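# Clamp the blank matching the master's width in the vise

## Task

Pick out the plain metal blank whose width equals that of the dark setting master, and set it in the vise: resting on the two low parallel bars between the jaws, either its original side up or flipped over, butted against the fixed jaw (the end block without hoses) and against the work stop (the short rod between the jaws). Every other block must finish entirely on its own starting plate, original side up or flipped, and not resting on another block or on a plate pin. The blank must stay put without the robot holding it, and nothing the robot is touching at the end may drop by more than about a fingernail's width once released. Nothing may be knocked or placed off the table.

## Robot and tools

Robot: one custom six-joint arm (upper arm 419 mm, forearm 453 mm) carrying a Robotiq 140 two-finger gripper. There is only one arm, so every motion argument is a single row of 9 numbers, never one list per arm. A reference picture, job sheet 1, comes with the scene; show_instructions displays it again without moving anything.

Frames. Results report the gripper in the scene frame: origin on the table surface under the arm base, +z up, +y to the left when looking along +x; position in metres, orientation as a quaternion w,x,y,z. That reported point lies between the closed finger pads; closed fingertips extend about 33 mm past it (about 9 mm when wide open), and closing pushes the tips roughly 24 mm further out, so leave clearance above surfaces. Motion commands, by contrast, are in the gripper's own axes: +z along the fingers, y the opening direction. The base may be slightly tilted and reported positions drift more at long reach.

The row, in order: dx, dy, dz, rx, ry, rz, position, force_limit, speed, each between -1 and 1. The first six are an offset, not a pose: a displacement of the gripper from its measured pose when the action begins, in gripper axes, where 1.0 equals 0.6 m of travel or 180 degrees; rx, ry, rz form one rotation vector. position is the finger opening target: +1 fully open (140 mm), pads touch near -0.8, -1 closes until blocked. force_limit sets squeeze (about 14 N at -1, 60 N at 0, 107 N at +1 on parts up to 40 mm). speed sets finger travel (about 30, 140, 250 mm/s at -1, 0, +1).

execute_actions(actions): a list of actions; each action is a table of up to 15 rows, one row per 1/30 s step, and a short table repeats its final row to fill 15 steps. Every row in an action is measured from that action's starting pose, not from the row before. An empty list just returns state and images. Per step the command is clipped to 70 mm and 16 degrees from the measured pose, so large offsets take several actions; position wins over orientation if both cannot be met.

move(target, speed, stop_force, blocking): target is one such row, its offset taken from the pose in the latest result that shows one. The gripper follows a straight path lasting 0.5 to 10 s; speed is in m/s from 0.002 to 0.5 (default 0.25), turning capped at twice that in rad/s. It does not slow for obstacles and may overshoot speed near a stretched arm. stop_force (20 to 80 N) ends the path when the estimated push against the motion rises by that much for two steps, then backs off two steps; use it with a slow speed for touching down, but not on moves that rotate the gripper, and leave it out when lifting away from something you are pressing on. blocking=false returns after 0.5 s while the arm keeps going; it cannot be combined with stop_force, and further actions are refused until wait or stop shows the end. The arm is stiff: aiming even slightly past firm contact without stop_force can trigger a fault.

wait(seconds, 0 to 10): lets time pass holding the last command. stop(): brakes a running move (fingers continue). zoom_image(camera, region): region [x0, y0, x1, y1] in pixels, at most 504 by 504; cameras are cam_head_left, cam_head_right, cam_high, cam_low (504x504) and cam_wrist (616x616, fisheye). read_manual gives licence texts. finished_scene(scene) ends the current scene irreversibly and reports success; pass the current scene's number and only call it once the blank rests in the vise on its own.

Reading results: state line with pose, joint positions, Hand target (where the controller is heading), Flange force (estimated outside force, includes held weight, noisy, may say no reading). object_status: 0 moving, 1 blocked while opening, 2 blocked while closing (a successful grip), 3 reached the requested opening or pads met. position_measured is in counts, 3 fully open to 230 pads touching. To squeeze harder while holding, raise force_limit and nudge position (e.g. -1 to -0.98). A move line reports the ending: done, off_target, moving, held, contact (stop_force triggered), or fault, plus limits such as paced (pose clipped) or held (a check blocked steps), and the remaining distance. A pose unreachable line means the clearance check altered or blocked the command.

Avoid: outside force of 150 N on the arm or tool, or joint torque at its load limit (152 N m for the first three joints, 38 N m for the wrist joints, held weight included); either halts the arm for 10 s and drops the rest of the call. Holding loads heats motors; heed MOTOR HOT warnings to avoid an over-temperature stop. Random tugs may hit a held part or push loose ones. Do not drop, slam or shove parts hard, knock anything off the table, or leave blocks off their plates, stacked, or on pins. Faster, smoother, lower-effort motion is better.

Each tool is called by a JSON object that holds its "method" and its "body", one argument or row to a line.

## Session

{"method": "execute_actions", "body": {
  "actions": []
}}

Scene clock: 0.00 s.
end_effector_position=(+0.4189, +0.0307, +0.3450) position_measured=3 object_status=3 end_effector_quat_wxyz=(+0.726, +0.632, -0.209, +0.174)
Joint positions: [ 1.18   0.296 -0.471  0.446 -2.364 -1.014]
Joint velocities: [-0.    -0.001  0.    -0.     0.    -0.   ]
Flange force (N, the push that the arm receives, along the gripper's own x y z axes): no reading
Hand target: +0.419, +0.031, +0.345; +0.726, +0.632, -0.209, +0.174

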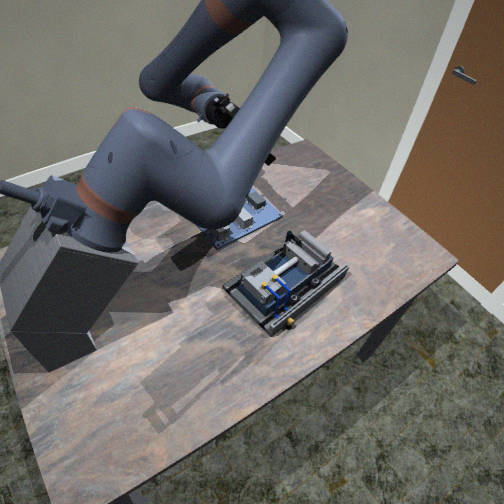

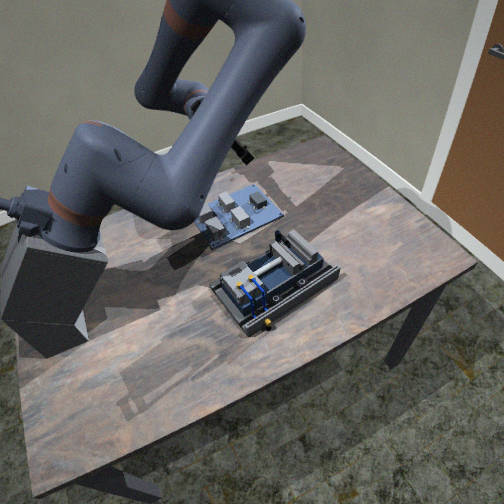

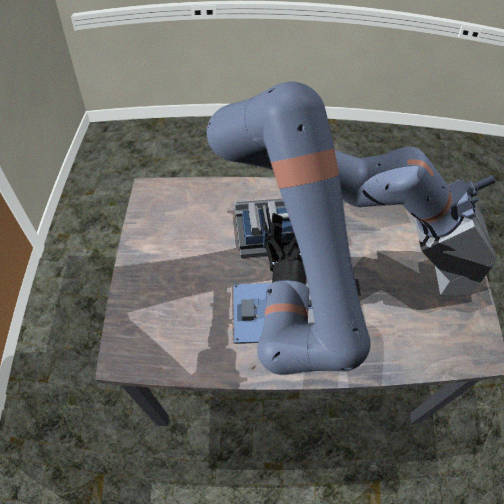

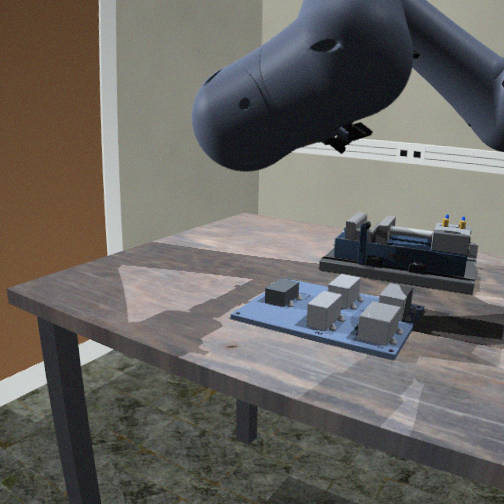

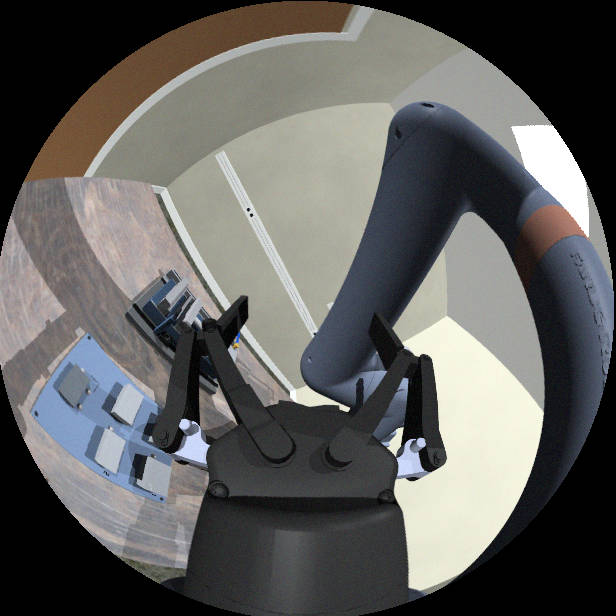

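{"method": "zoom_image", "body": {
  "camera": "cam_low",
  "region": [220, 260, 440, 370]
}}

{"method": "zoom_image", "body": {
  "camera": "cam_head_right",
  "region": [180, 175, 350, 345]
}}

{"method": "zoom_image", "body": {
  "camera": "cam_wrist",
  "region": [20, 260, 260, 520]
}}

Region (220, 260, 440, 370) of cam_low's 504x504 image, scaled by 2.291, with more detail than that image has.

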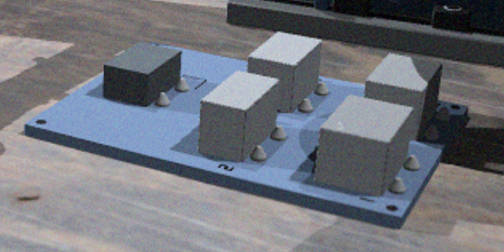

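Region (180, 175, 350, 345) of cam_head_right's 504x504 image, scaled by 2.965, with more detail than that image has.

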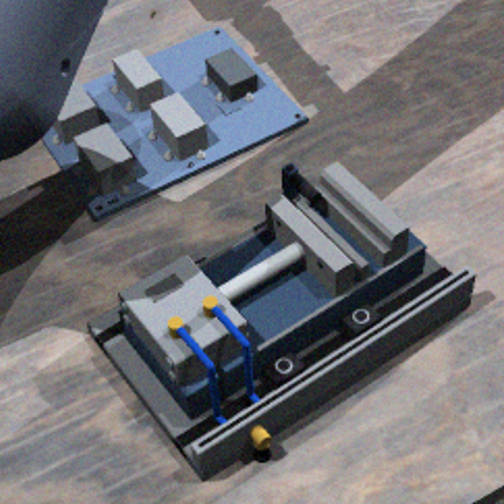

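Region (20, 260, 260, 520) of cam_wrist's 616x616 image, scaled by 1.938, with more detail than that image has; it fills the left 465 columns of this view, and the rest is white.

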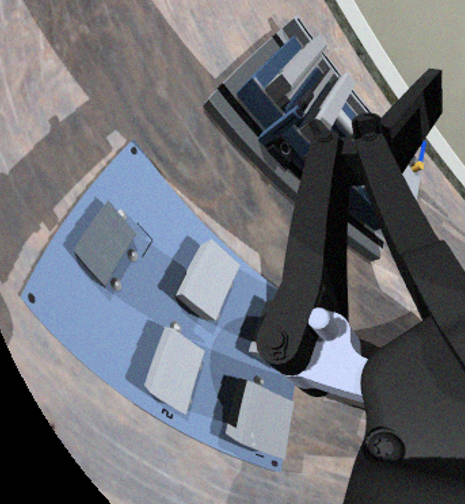

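{"method": "zoom_image", "body": {
  "camera": "cam_low",
  "region": [255, 265, 375, 345]
}}

{"method": "zoom_image", "body": {
  "camera": "cam_low",
  "region": [320, 270, 440, 365]
}}

{"method": "zoom_image", "body": {
  "camera": "cam_head_right",
  "region": [185, 180, 290, 255]
}}

Region (255, 265, 375, 345) of cam_low's 504x504 image, scaled by 4.200, with more detail than that image has.

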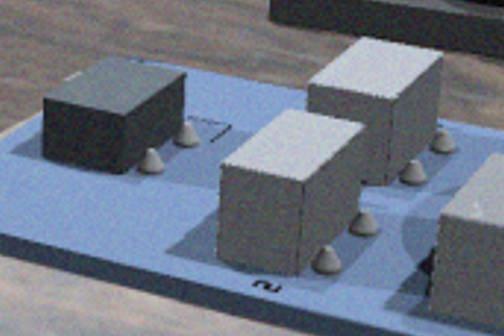

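Region (320, 270, 440, 365) of cam_low's 504x504 image, scaled by 4.200, with more detail than that image has; it fills the top 399 rows of this view, and the rest is white.

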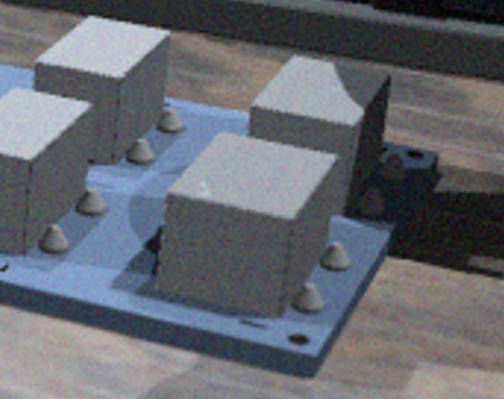

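Region (185, 180, 290, 255) of cam_head_right's 504x504 image, scaled by 4.800, with more detail than that image has; it fills the top 360 rows of this view, and the rest is white.

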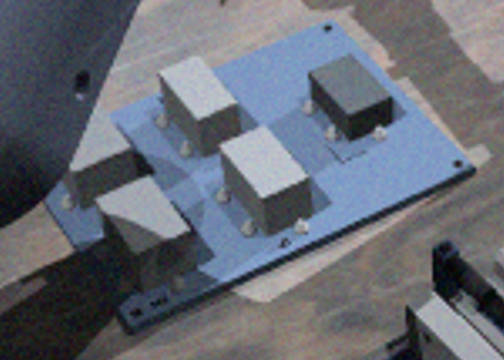

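{"method": "zoom_image", "body": {
  "camera": "cam_wrist",
  "region": [40, 350, 160, 440]
}}

{"method": "zoom_image", "body": {
  "camera": "cam_wrist",
  "region": [80, 420, 200, 510]
}}

Region (40, 350, 160, 440) of cam_wrist's 616x616 image, scaled by 4.200, with more detail than that image has; it fills the top 378 rows of this view, and the rest is white.

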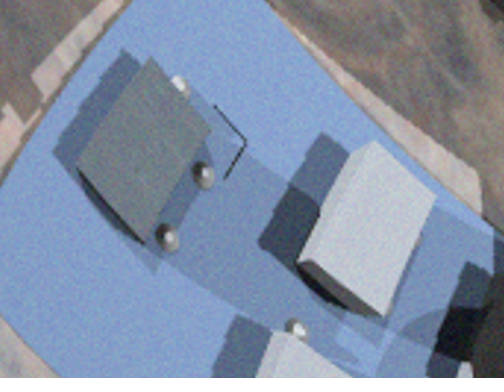

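Region (80, 420, 200, 510) of cam_wrist's 616x616 image, scaled by 4.200, with more detail than that image has; it fills the top 378 rows of this view, and the rest is white.

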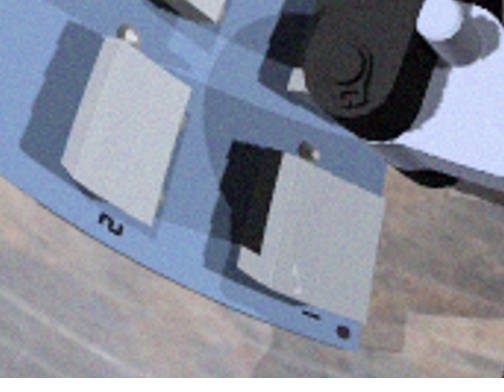

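{"method": "zoom_image", "body": {
  "camera": "cam_wrist",
  "region": [50, 356, 110, 416]
}}

{"method": "zoom_image", "body": {
  "camera": "cam_wrist",
  "region": [98, 376, 158, 436]
}}

{"method": "zoom_image", "body": {
  "camera": "cam_wrist",
  "region": [80, 422, 140, 482]
}}

{"method": "zoom_image", "body": {
  "camera": "cam_wrist",
  "region": [125, 446, 185, 506]
}}

Region (50, 356, 110, 416) of cam_wrist's 616x616 image, scaled by 8.400, with more detail than that image has.

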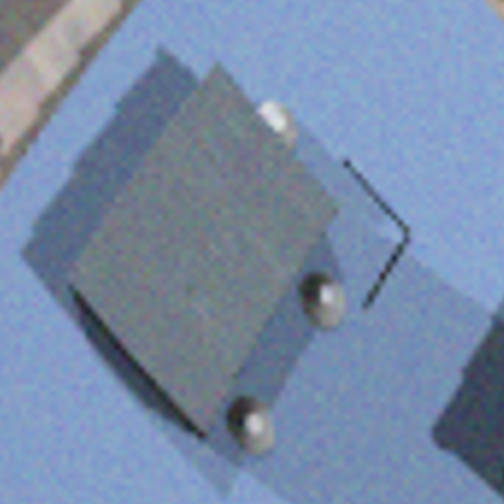

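Region (98, 376, 158, 436) of cam_wrist's 616x616 image, scaled by 8.400, with more detail than that image has.

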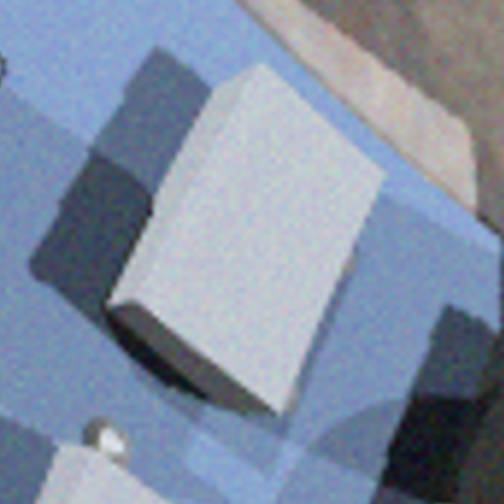

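Region (80, 422, 140, 482) of cam_wrist's 616x616 image, scaled by 8.400, with more detail than that image has.

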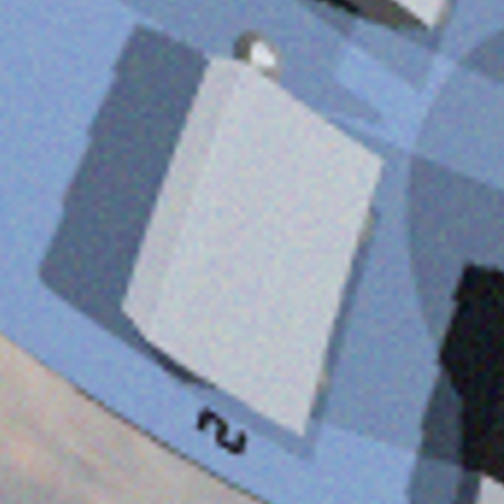

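Region (125, 446, 185, 506) of cam_wrist's 616x616 image, scaled by 8.400, with more detail than that image has.

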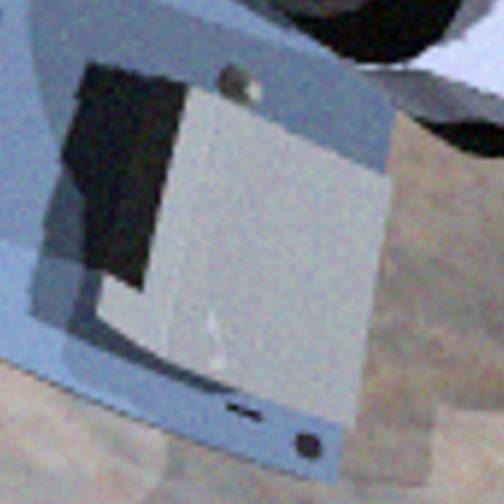

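{"method": "zoom_image", "body": {
  "camera": "cam_high",
  "region": [220, 275, 340, 355]
}}

{"method": "zoom_image", "body": {
  "camera": "cam_high",
  "region": [220, 190, 340, 270]
}}

Region (220, 275, 340, 355) of cam_high's 504x504 image, scaled by 4.200, with more detail than that image has.

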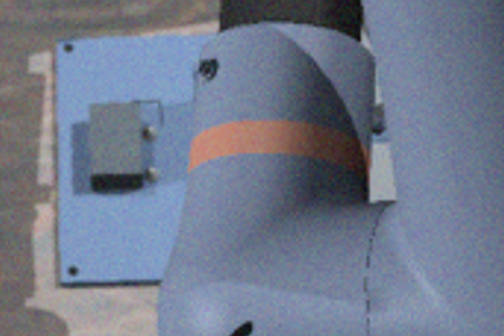

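Region (220, 190, 340, 270) of cam_high's 504x504 image, scaled by 4.200, with more detail than that image has.

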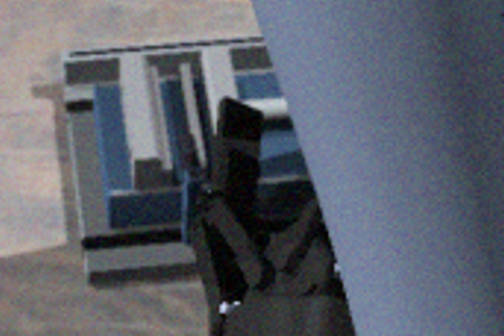

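{"method": "move", "body": {
  "target": [-0.15618, -0.33382, -0.15958, 0.50396, -0.19217, -0.25973, 0.12, 0.3, 0.0],
  "speed": 0.4
}}

Scene clock: 123.03 s.
end_effector_position=(+0.4501, +0.0990, +0.1157) position_measured=114 object_status=3 end_effector_quat_wxyz=(+0.004, +0.984, +0.028, -0.174)
Joint positions: [ 0.802 -0.369 -0.621  0.36  -1.047  0.739]
Joint velocities: [-0.005  0.004  0.005 -0.007 -0.002  0.009]
Flange force (N, the push that the arm receives, along the gripper's own x y z axes): [-3.4 1.6 0.8]
Hand target: +0.450, +0.099, +0.116; +0.004, +0.984, +0.028, -0.174
Off the commanded pose: 0.001 m, 0 deg.
move: done

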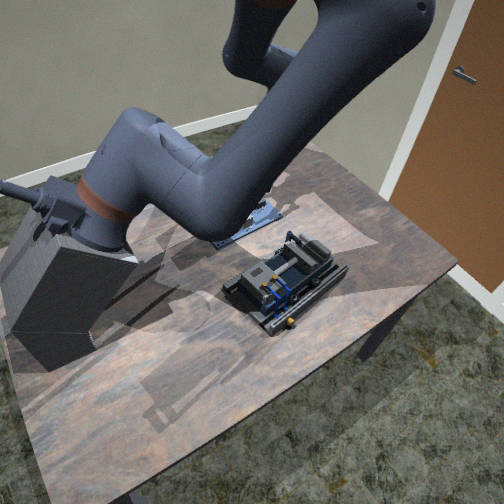

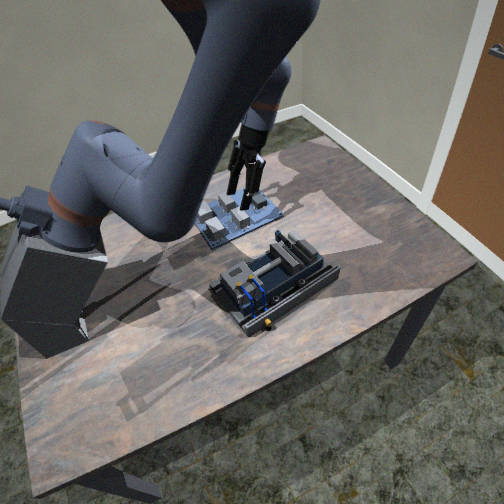

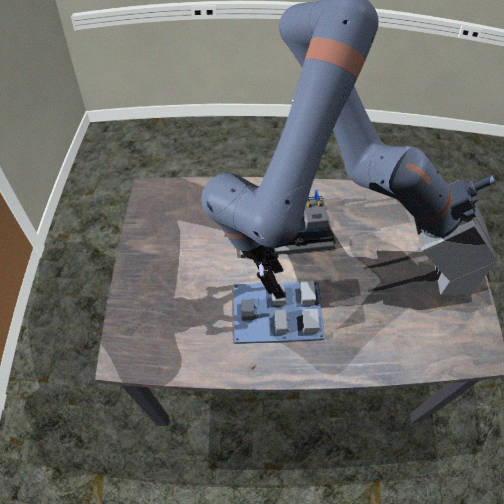

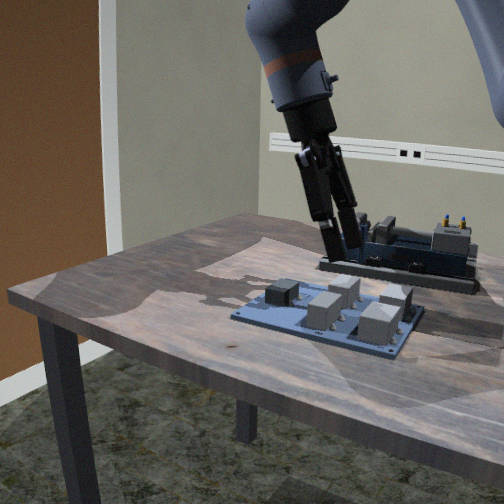

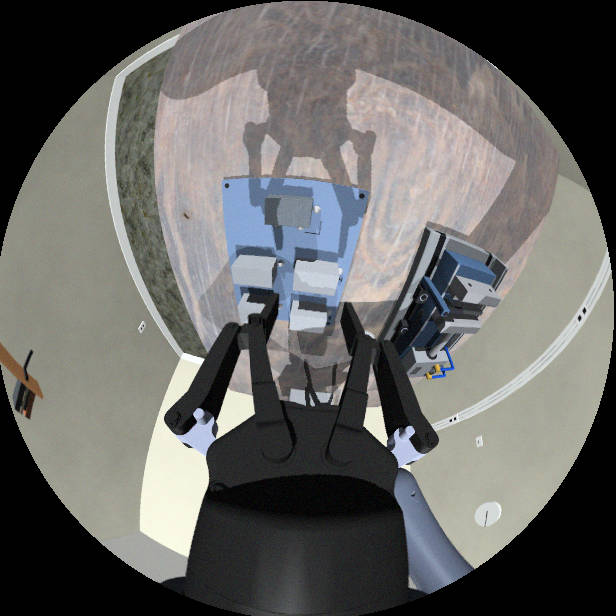

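{"method": "zoom_image", "body": {
  "camera": "cam_wrist",
  "region": [280, 245, 360, 315]
}}

{"method": "zoom_image", "body": {
  "camera": "cam_wrist",
  "region": [255, 180, 335, 250]
}}

{"method": "zoom_image", "body": {
  "camera": "cam_high",
  "region": [220, 275, 340, 355]
}}

Region (280, 245, 360, 315) of cam_wrist's 616x616 image, scaled by 6.300, with more detail than that image has; it fills the top 441 rows of this view, and the rest is white.

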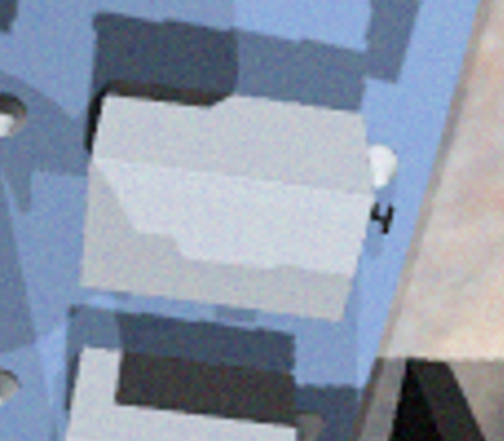

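Region (255, 180, 335, 250) of cam_wrist's 616x616 image, scaled by 6.300, with more detail than that image has; it fills the top 441 rows of this view, and the rest is white.

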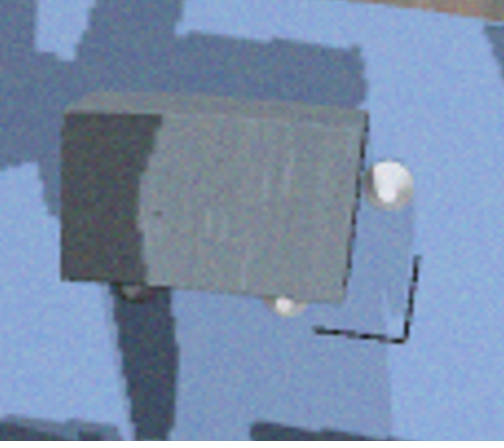

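Region (220, 275, 340, 355) of cam_high's 504x504 image, scaled by 4.200, with more detail than that image has.

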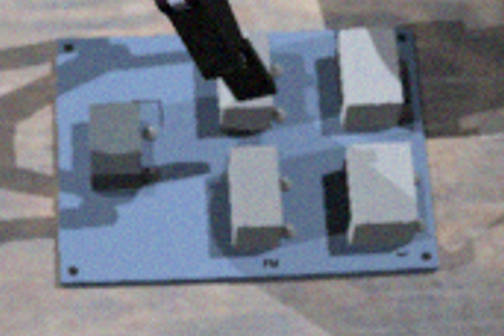

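{"method": "move", "body": {
  "target": [0.03247, 0.0, 0.09407, 0.00095, 0.0, 0.00261, 0.12, 0.3, 0.0],
  "speed": 0.1
}}

Scene clock: 201.77 s.
end_effector_position=(+0.4489, +0.0990, +0.0561) position_measured=114 object_status=3 end_effector_quat_wxyz=(+0.003, +0.984, +0.023, -0.174)
Joint positions: [ 0.714 -0.233 -0.622  0.364 -0.888  0.769]
Joint velocities: [-0.002  0.001  0.001 -0.     0.002  0.001]
Flange force (N, the push that the arm receives, along the gripper's own x y z axes): [-6.4 -1.4 1.5]
Hand target: +0.449, +0.099, +0.056; +0.003, +0.984, +0.023, -0.174
Off the commanded pose: 0.000 m, 0 deg.
move: done

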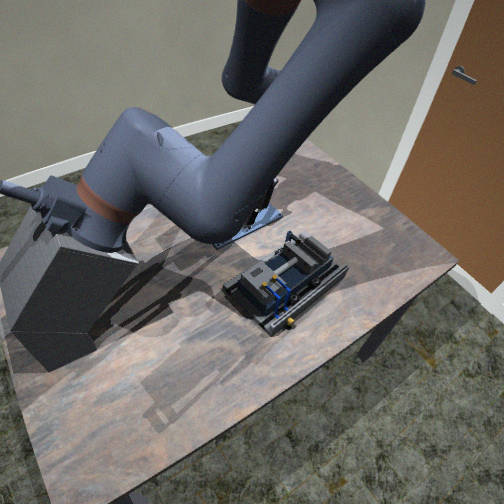

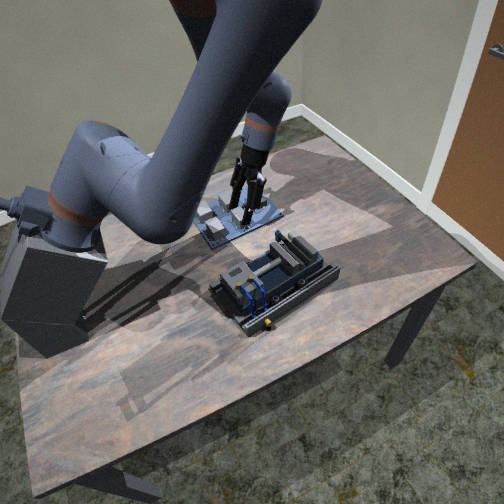

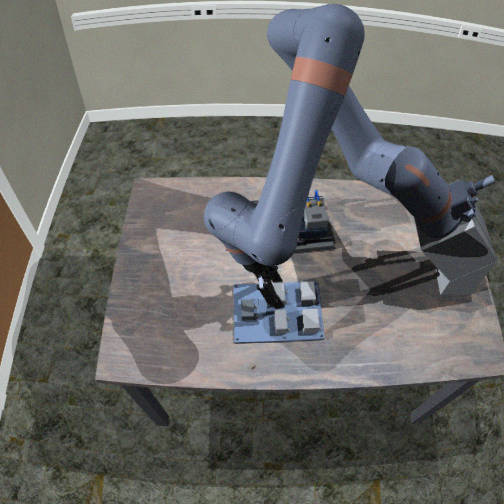

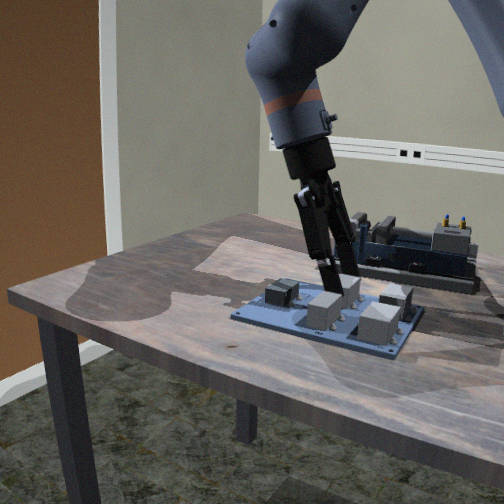

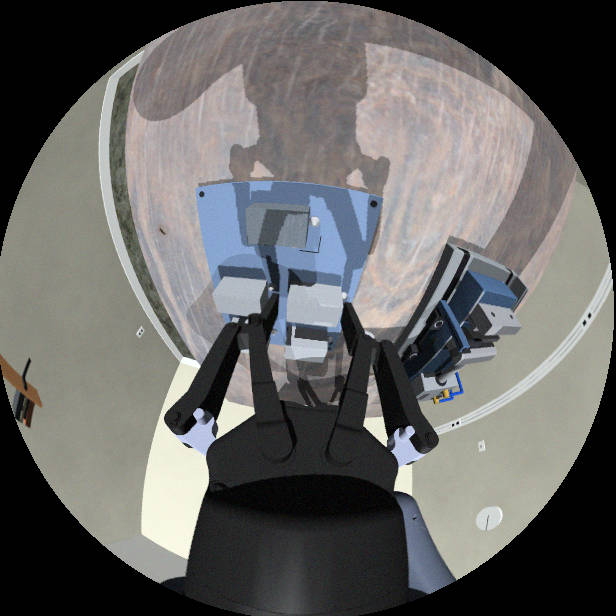

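{"method": "zoom_image", "body": {
  "camera": "cam_wrist",
  "region": [250, 265, 380, 365]
}}

{"method": "zoom_image", "body": {
  "camera": "cam_low",
  "region": [290, 240, 400, 340]
}}

Region (250, 265, 380, 365) of cam_wrist's 616x616 image, scaled by 3.877, with more detail than that image has; it fills the top 388 rows of this view, and the rest is white.

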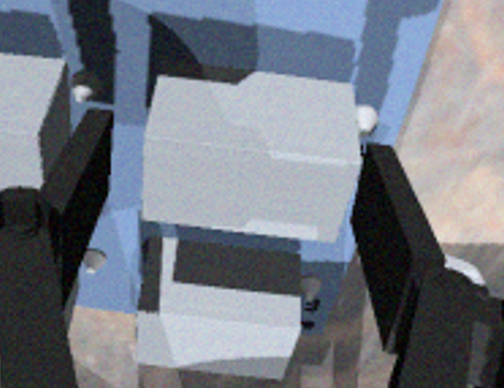

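Region (290, 240, 400, 340) of cam_low's 504x504 image, scaled by 4.582, with more detail than that image has; it fills the top 458 rows of this view, and the rest is white.

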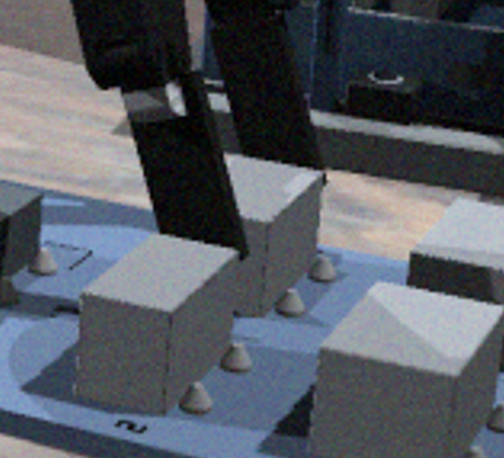

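{"method": "execute_actions", "body": {
  "actions": [
    [[0,0.001,0,0,0,0,0.12,0.3,0],[0,0.002,0,0,0,0,0.12,0.3,0],[0,0.0032,0,0,0,0,0.12,0.3,0],[0,0.0044,0,0,0,0,0.12,0.3,0],[0,0.0053,0,0,0,0,0.12,0.3,0],[0,0.00583,0,0,0,0,0.12,0.3,0],[0,0.00583,0,0,0,0,0.12,0.3,0],[0,0.00583,0,0,0,0,-1,0.3,-0.6]]
  ]
}}

{"method": "wait", "body": {
  "seconds": 0.4
}}

Scene clock: 264.23 s.
end_effector_position=(+0.4491, +0.0955, +0.0561) position_measured=140 object_status=0 end_effector_quat_wxyz=(+0.003, +0.984, +0.023, -0.174)
Joint positions: [ 0.706 -0.236 -0.623  0.361 -0.887  0.778]
Joint velocities: [ 0.001 -0.005  0.    -0.001 -0.     0.001]
Flange force (N, the push that the arm receives, along the gripper's own x y z axes): [-8.5 -0.5 -17.4]
Hand target: +0.449, +0.095, +0.056; +0.003, +0.984, +0.023, -0.174
Off the commanded pose: 0.000 m, 0 deg.

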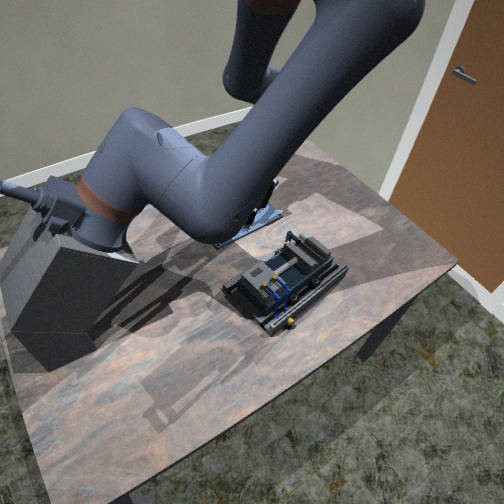

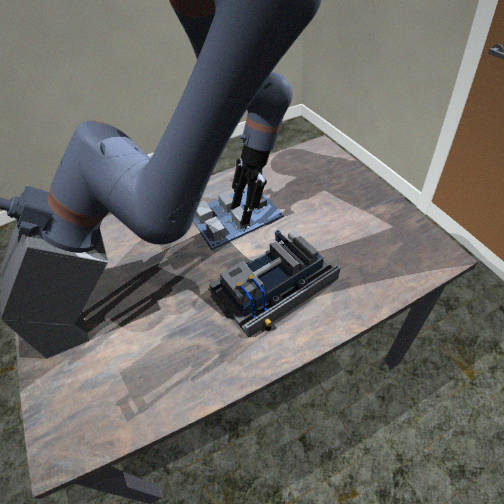

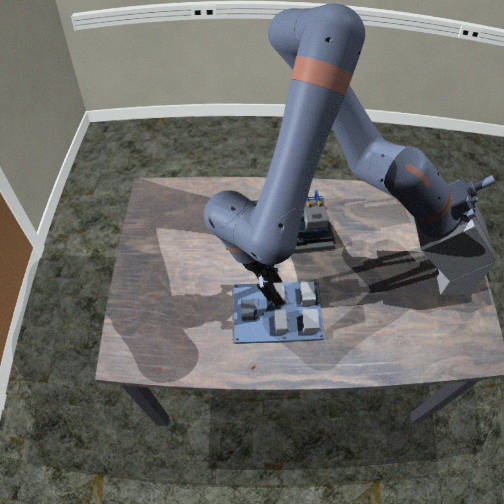

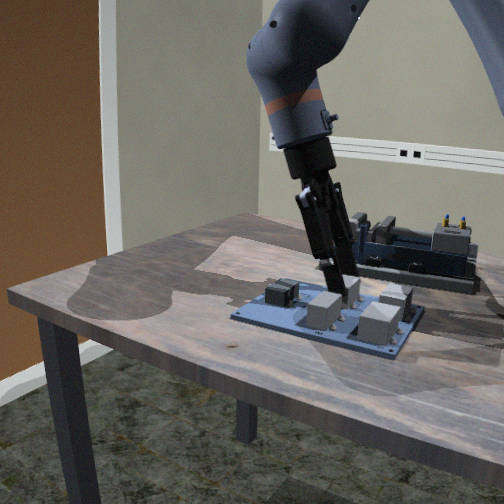

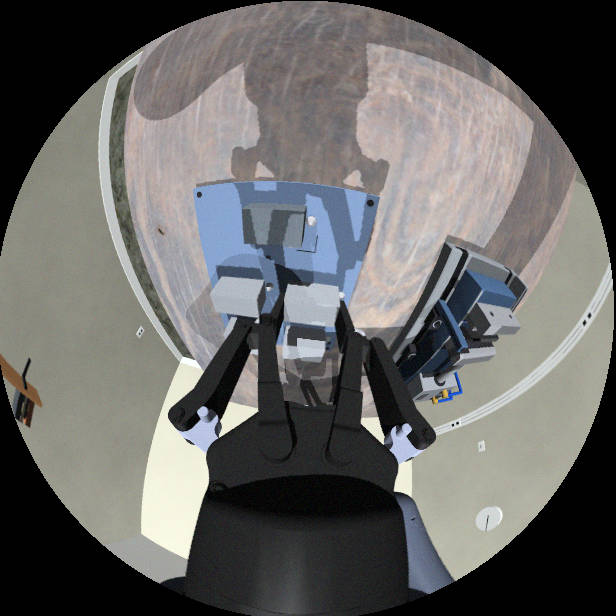

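Scene clock: 264.63 s.
end_effector_position=(+0.4492, +0.0955, +0.0562) position_measured=145 object_status=2 end_effector_quat_wxyz=(+0.003, +0.984, +0.023, -0.174)
Joint positions: [ 0.706 -0.236 -0.623  0.361 -0.887  0.779]
Joint velocities: [ 0.    -0.     0.     0.001 -0.     0.   ]
Flange force (N, the push that the arm receives, along the gripper's own x y z axes): [-21.0 -1.1 -34.7]
Hand target: +0.449, +0.095, +0.056; +0.003, +0.984, +0.023, -0.174
Off the commanded pose: 0.000 m, 0 deg.
wait: 0.40 s; at rest by 0.20 s

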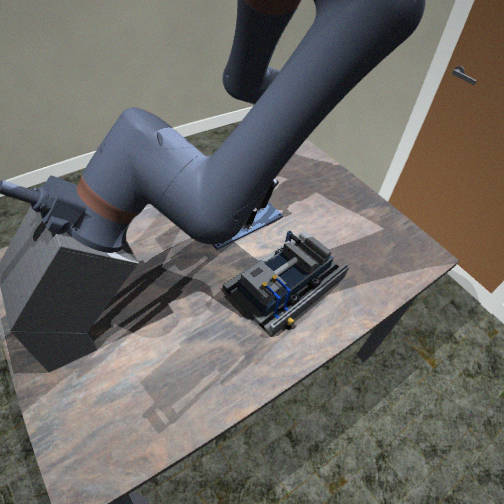

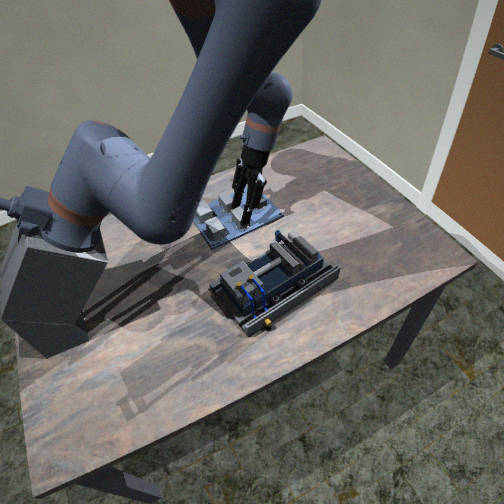

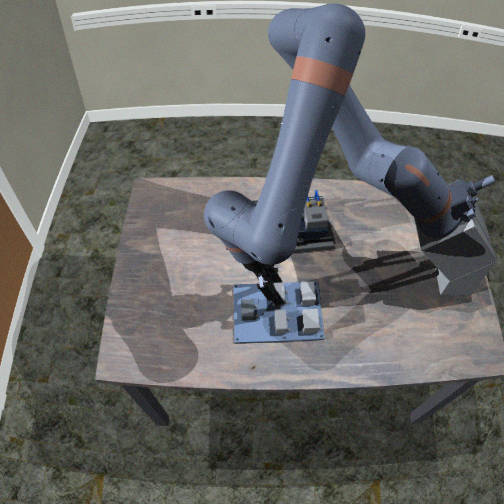

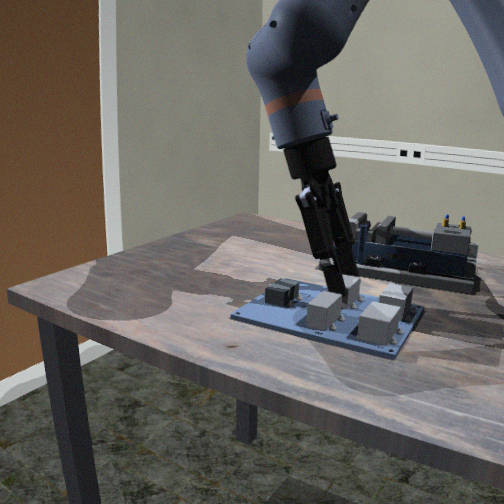

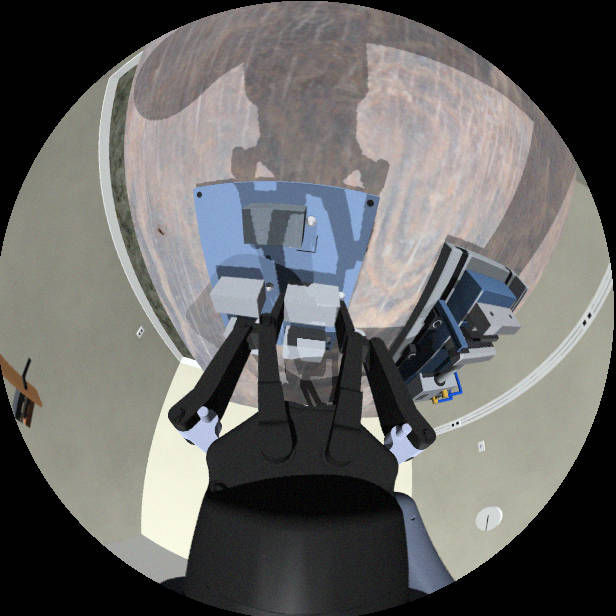

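{"method": "move", "body": {
  "target": [-0.0180, 0.0, -0.19565, -0.0095, 0.0, -0.0261, -1, 0.3, -0.6],
  "speed": 0.2
}}

Scene clock: 283.57 s.
end_effector_position=(+0.4794, +0.0969, +0.1701) position_measured=145 object_status=2 end_effector_quat_wxyz=(+0.011, +0.982, +0.066, -0.174)
Joint positions: [ 0.863 -0.42  -0.529  0.372 -1.222  0.799]
Joint velocities: [ 0.003 -0.001  0.001  0.001 -0.003 -0.001]
Flange force (N, the push that the arm receives, along the gripper's own x y z axes): [-2.6 1.1 2.6]
Hand target: +0.479, +0.097, +0.170; +0.011, +0.983, +0.066, -0.174
Off the commanded pose: 0.000 m, 0 deg.
move: done

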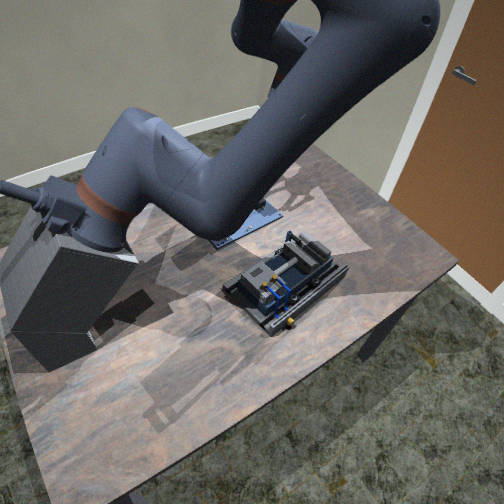

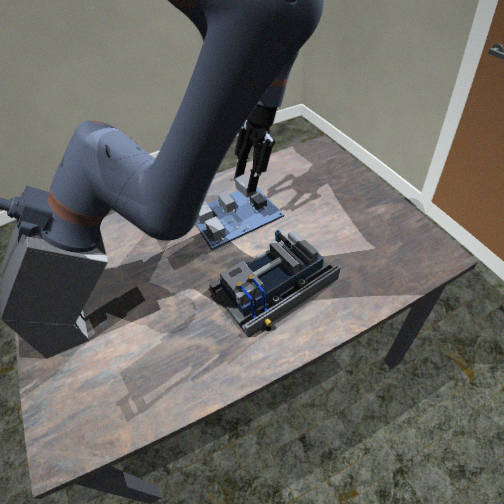

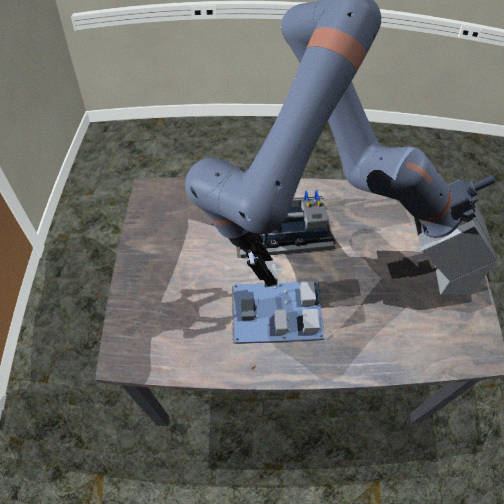

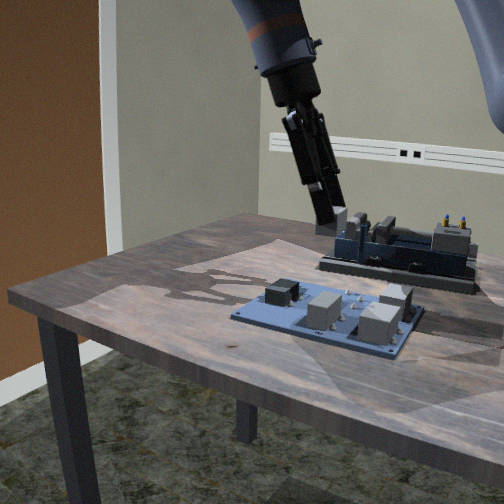

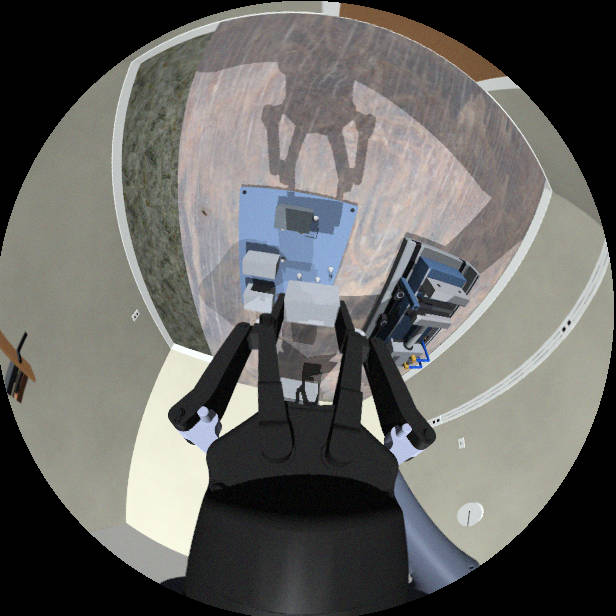

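{"method": "zoom_image", "body": {
  "camera": "cam_wrist",
  "region": [385, 235, 485, 335]
}}

{"method": "zoom_image", "body": {
  "camera": "cam_wrist",
  "region": [265, 270, 365, 345]
}}

{"method": "zoom_image", "body": {
  "camera": "cam_low",
  "region": [290, 170, 410, 280]
}}

Region (385, 235, 485, 335) of cam_wrist's 616x616 image, scaled by 5.040, with more detail than that image has.

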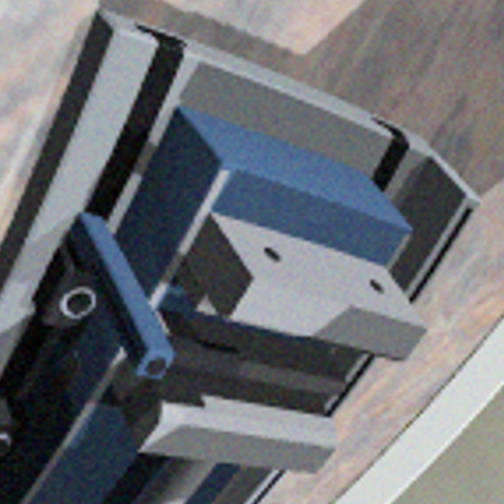

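Region (265, 270, 365, 345) of cam_wrist's 616x616 image, scaled by 5.040, with more detail than that image has; it fills the top 378 rows of this view, and the rest is white.

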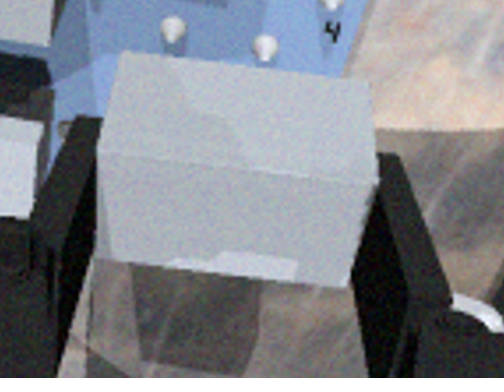

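Region (290, 170, 410, 280) of cam_low's 504x504 image, scaled by 4.200, with more detail than that image has; it fills the top 462 rows of this view, and the rest is white.

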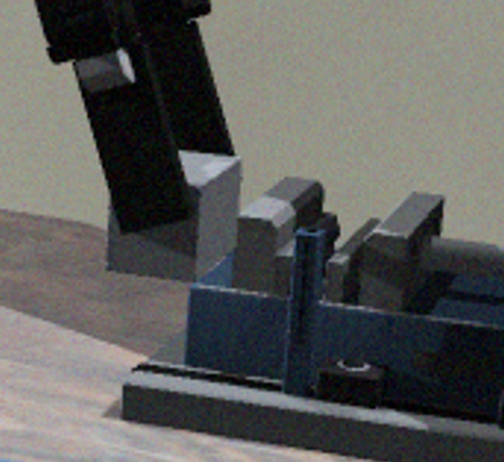

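{"method": "move", "body": {
  "target": [-0.0237, 0.41333, 0.02992, -0.00095, 0.0, -0.00261, -1, 0.3, -0.6],
  "speed": 0.3
}}

Scene clock: 339.10 s.
end_effector_position=(+0.4932, -0.1516, +0.1572) position_measured=145 object_status=2 end_effector_quat_wxyz=(+0.011, +0.982, +0.070, -0.174)
Joint positions: [ 0.069 -0.37  -0.404  0.074 -1.109  1.667]
Joint velocities: [-0.005  0.005  0.006 -0.006 -0.004  0.009]
Flange force (N, the push that the arm receives, along the gripper's own x y z axes): [0.6 1.0 2.3]
Hand target: +0.493, -0.152, +0.157; +0.011, +0.982, +0.070, -0.174
Off the commanded pose: 0.000 m, 0 deg.
move: done

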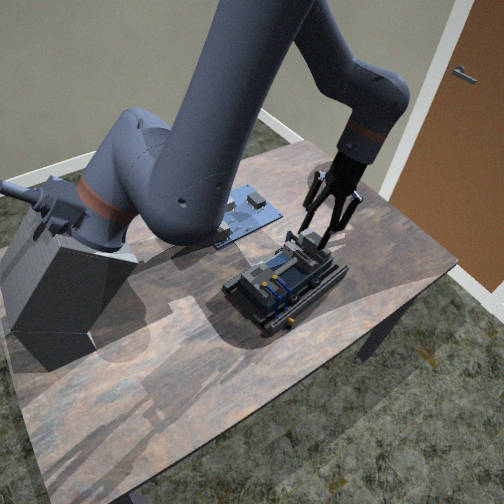

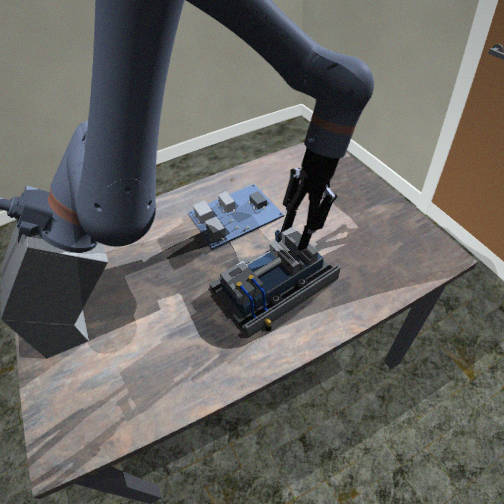

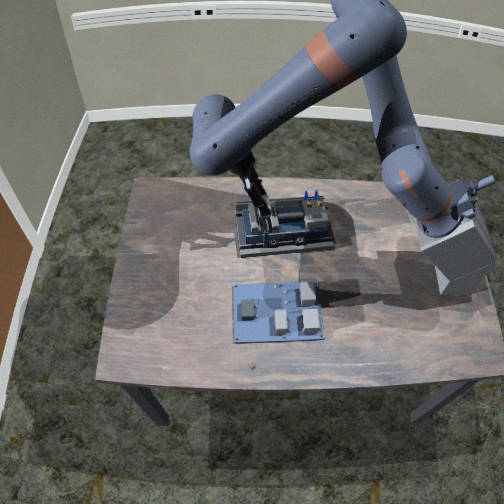

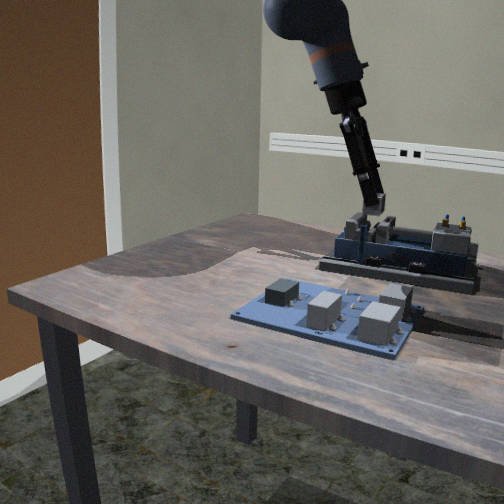

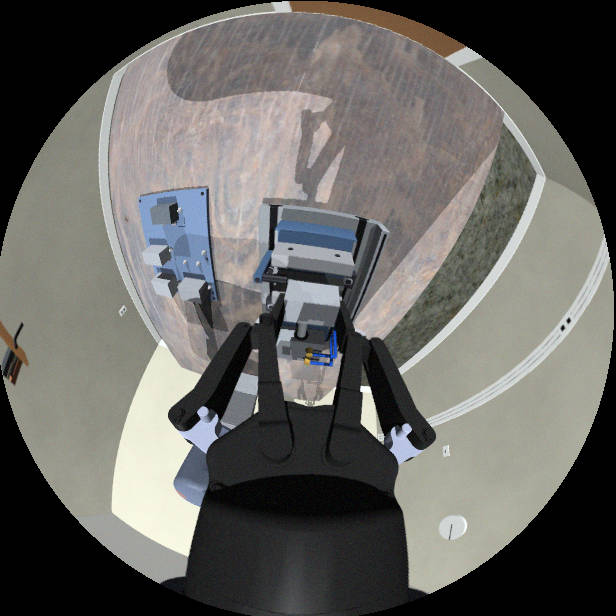

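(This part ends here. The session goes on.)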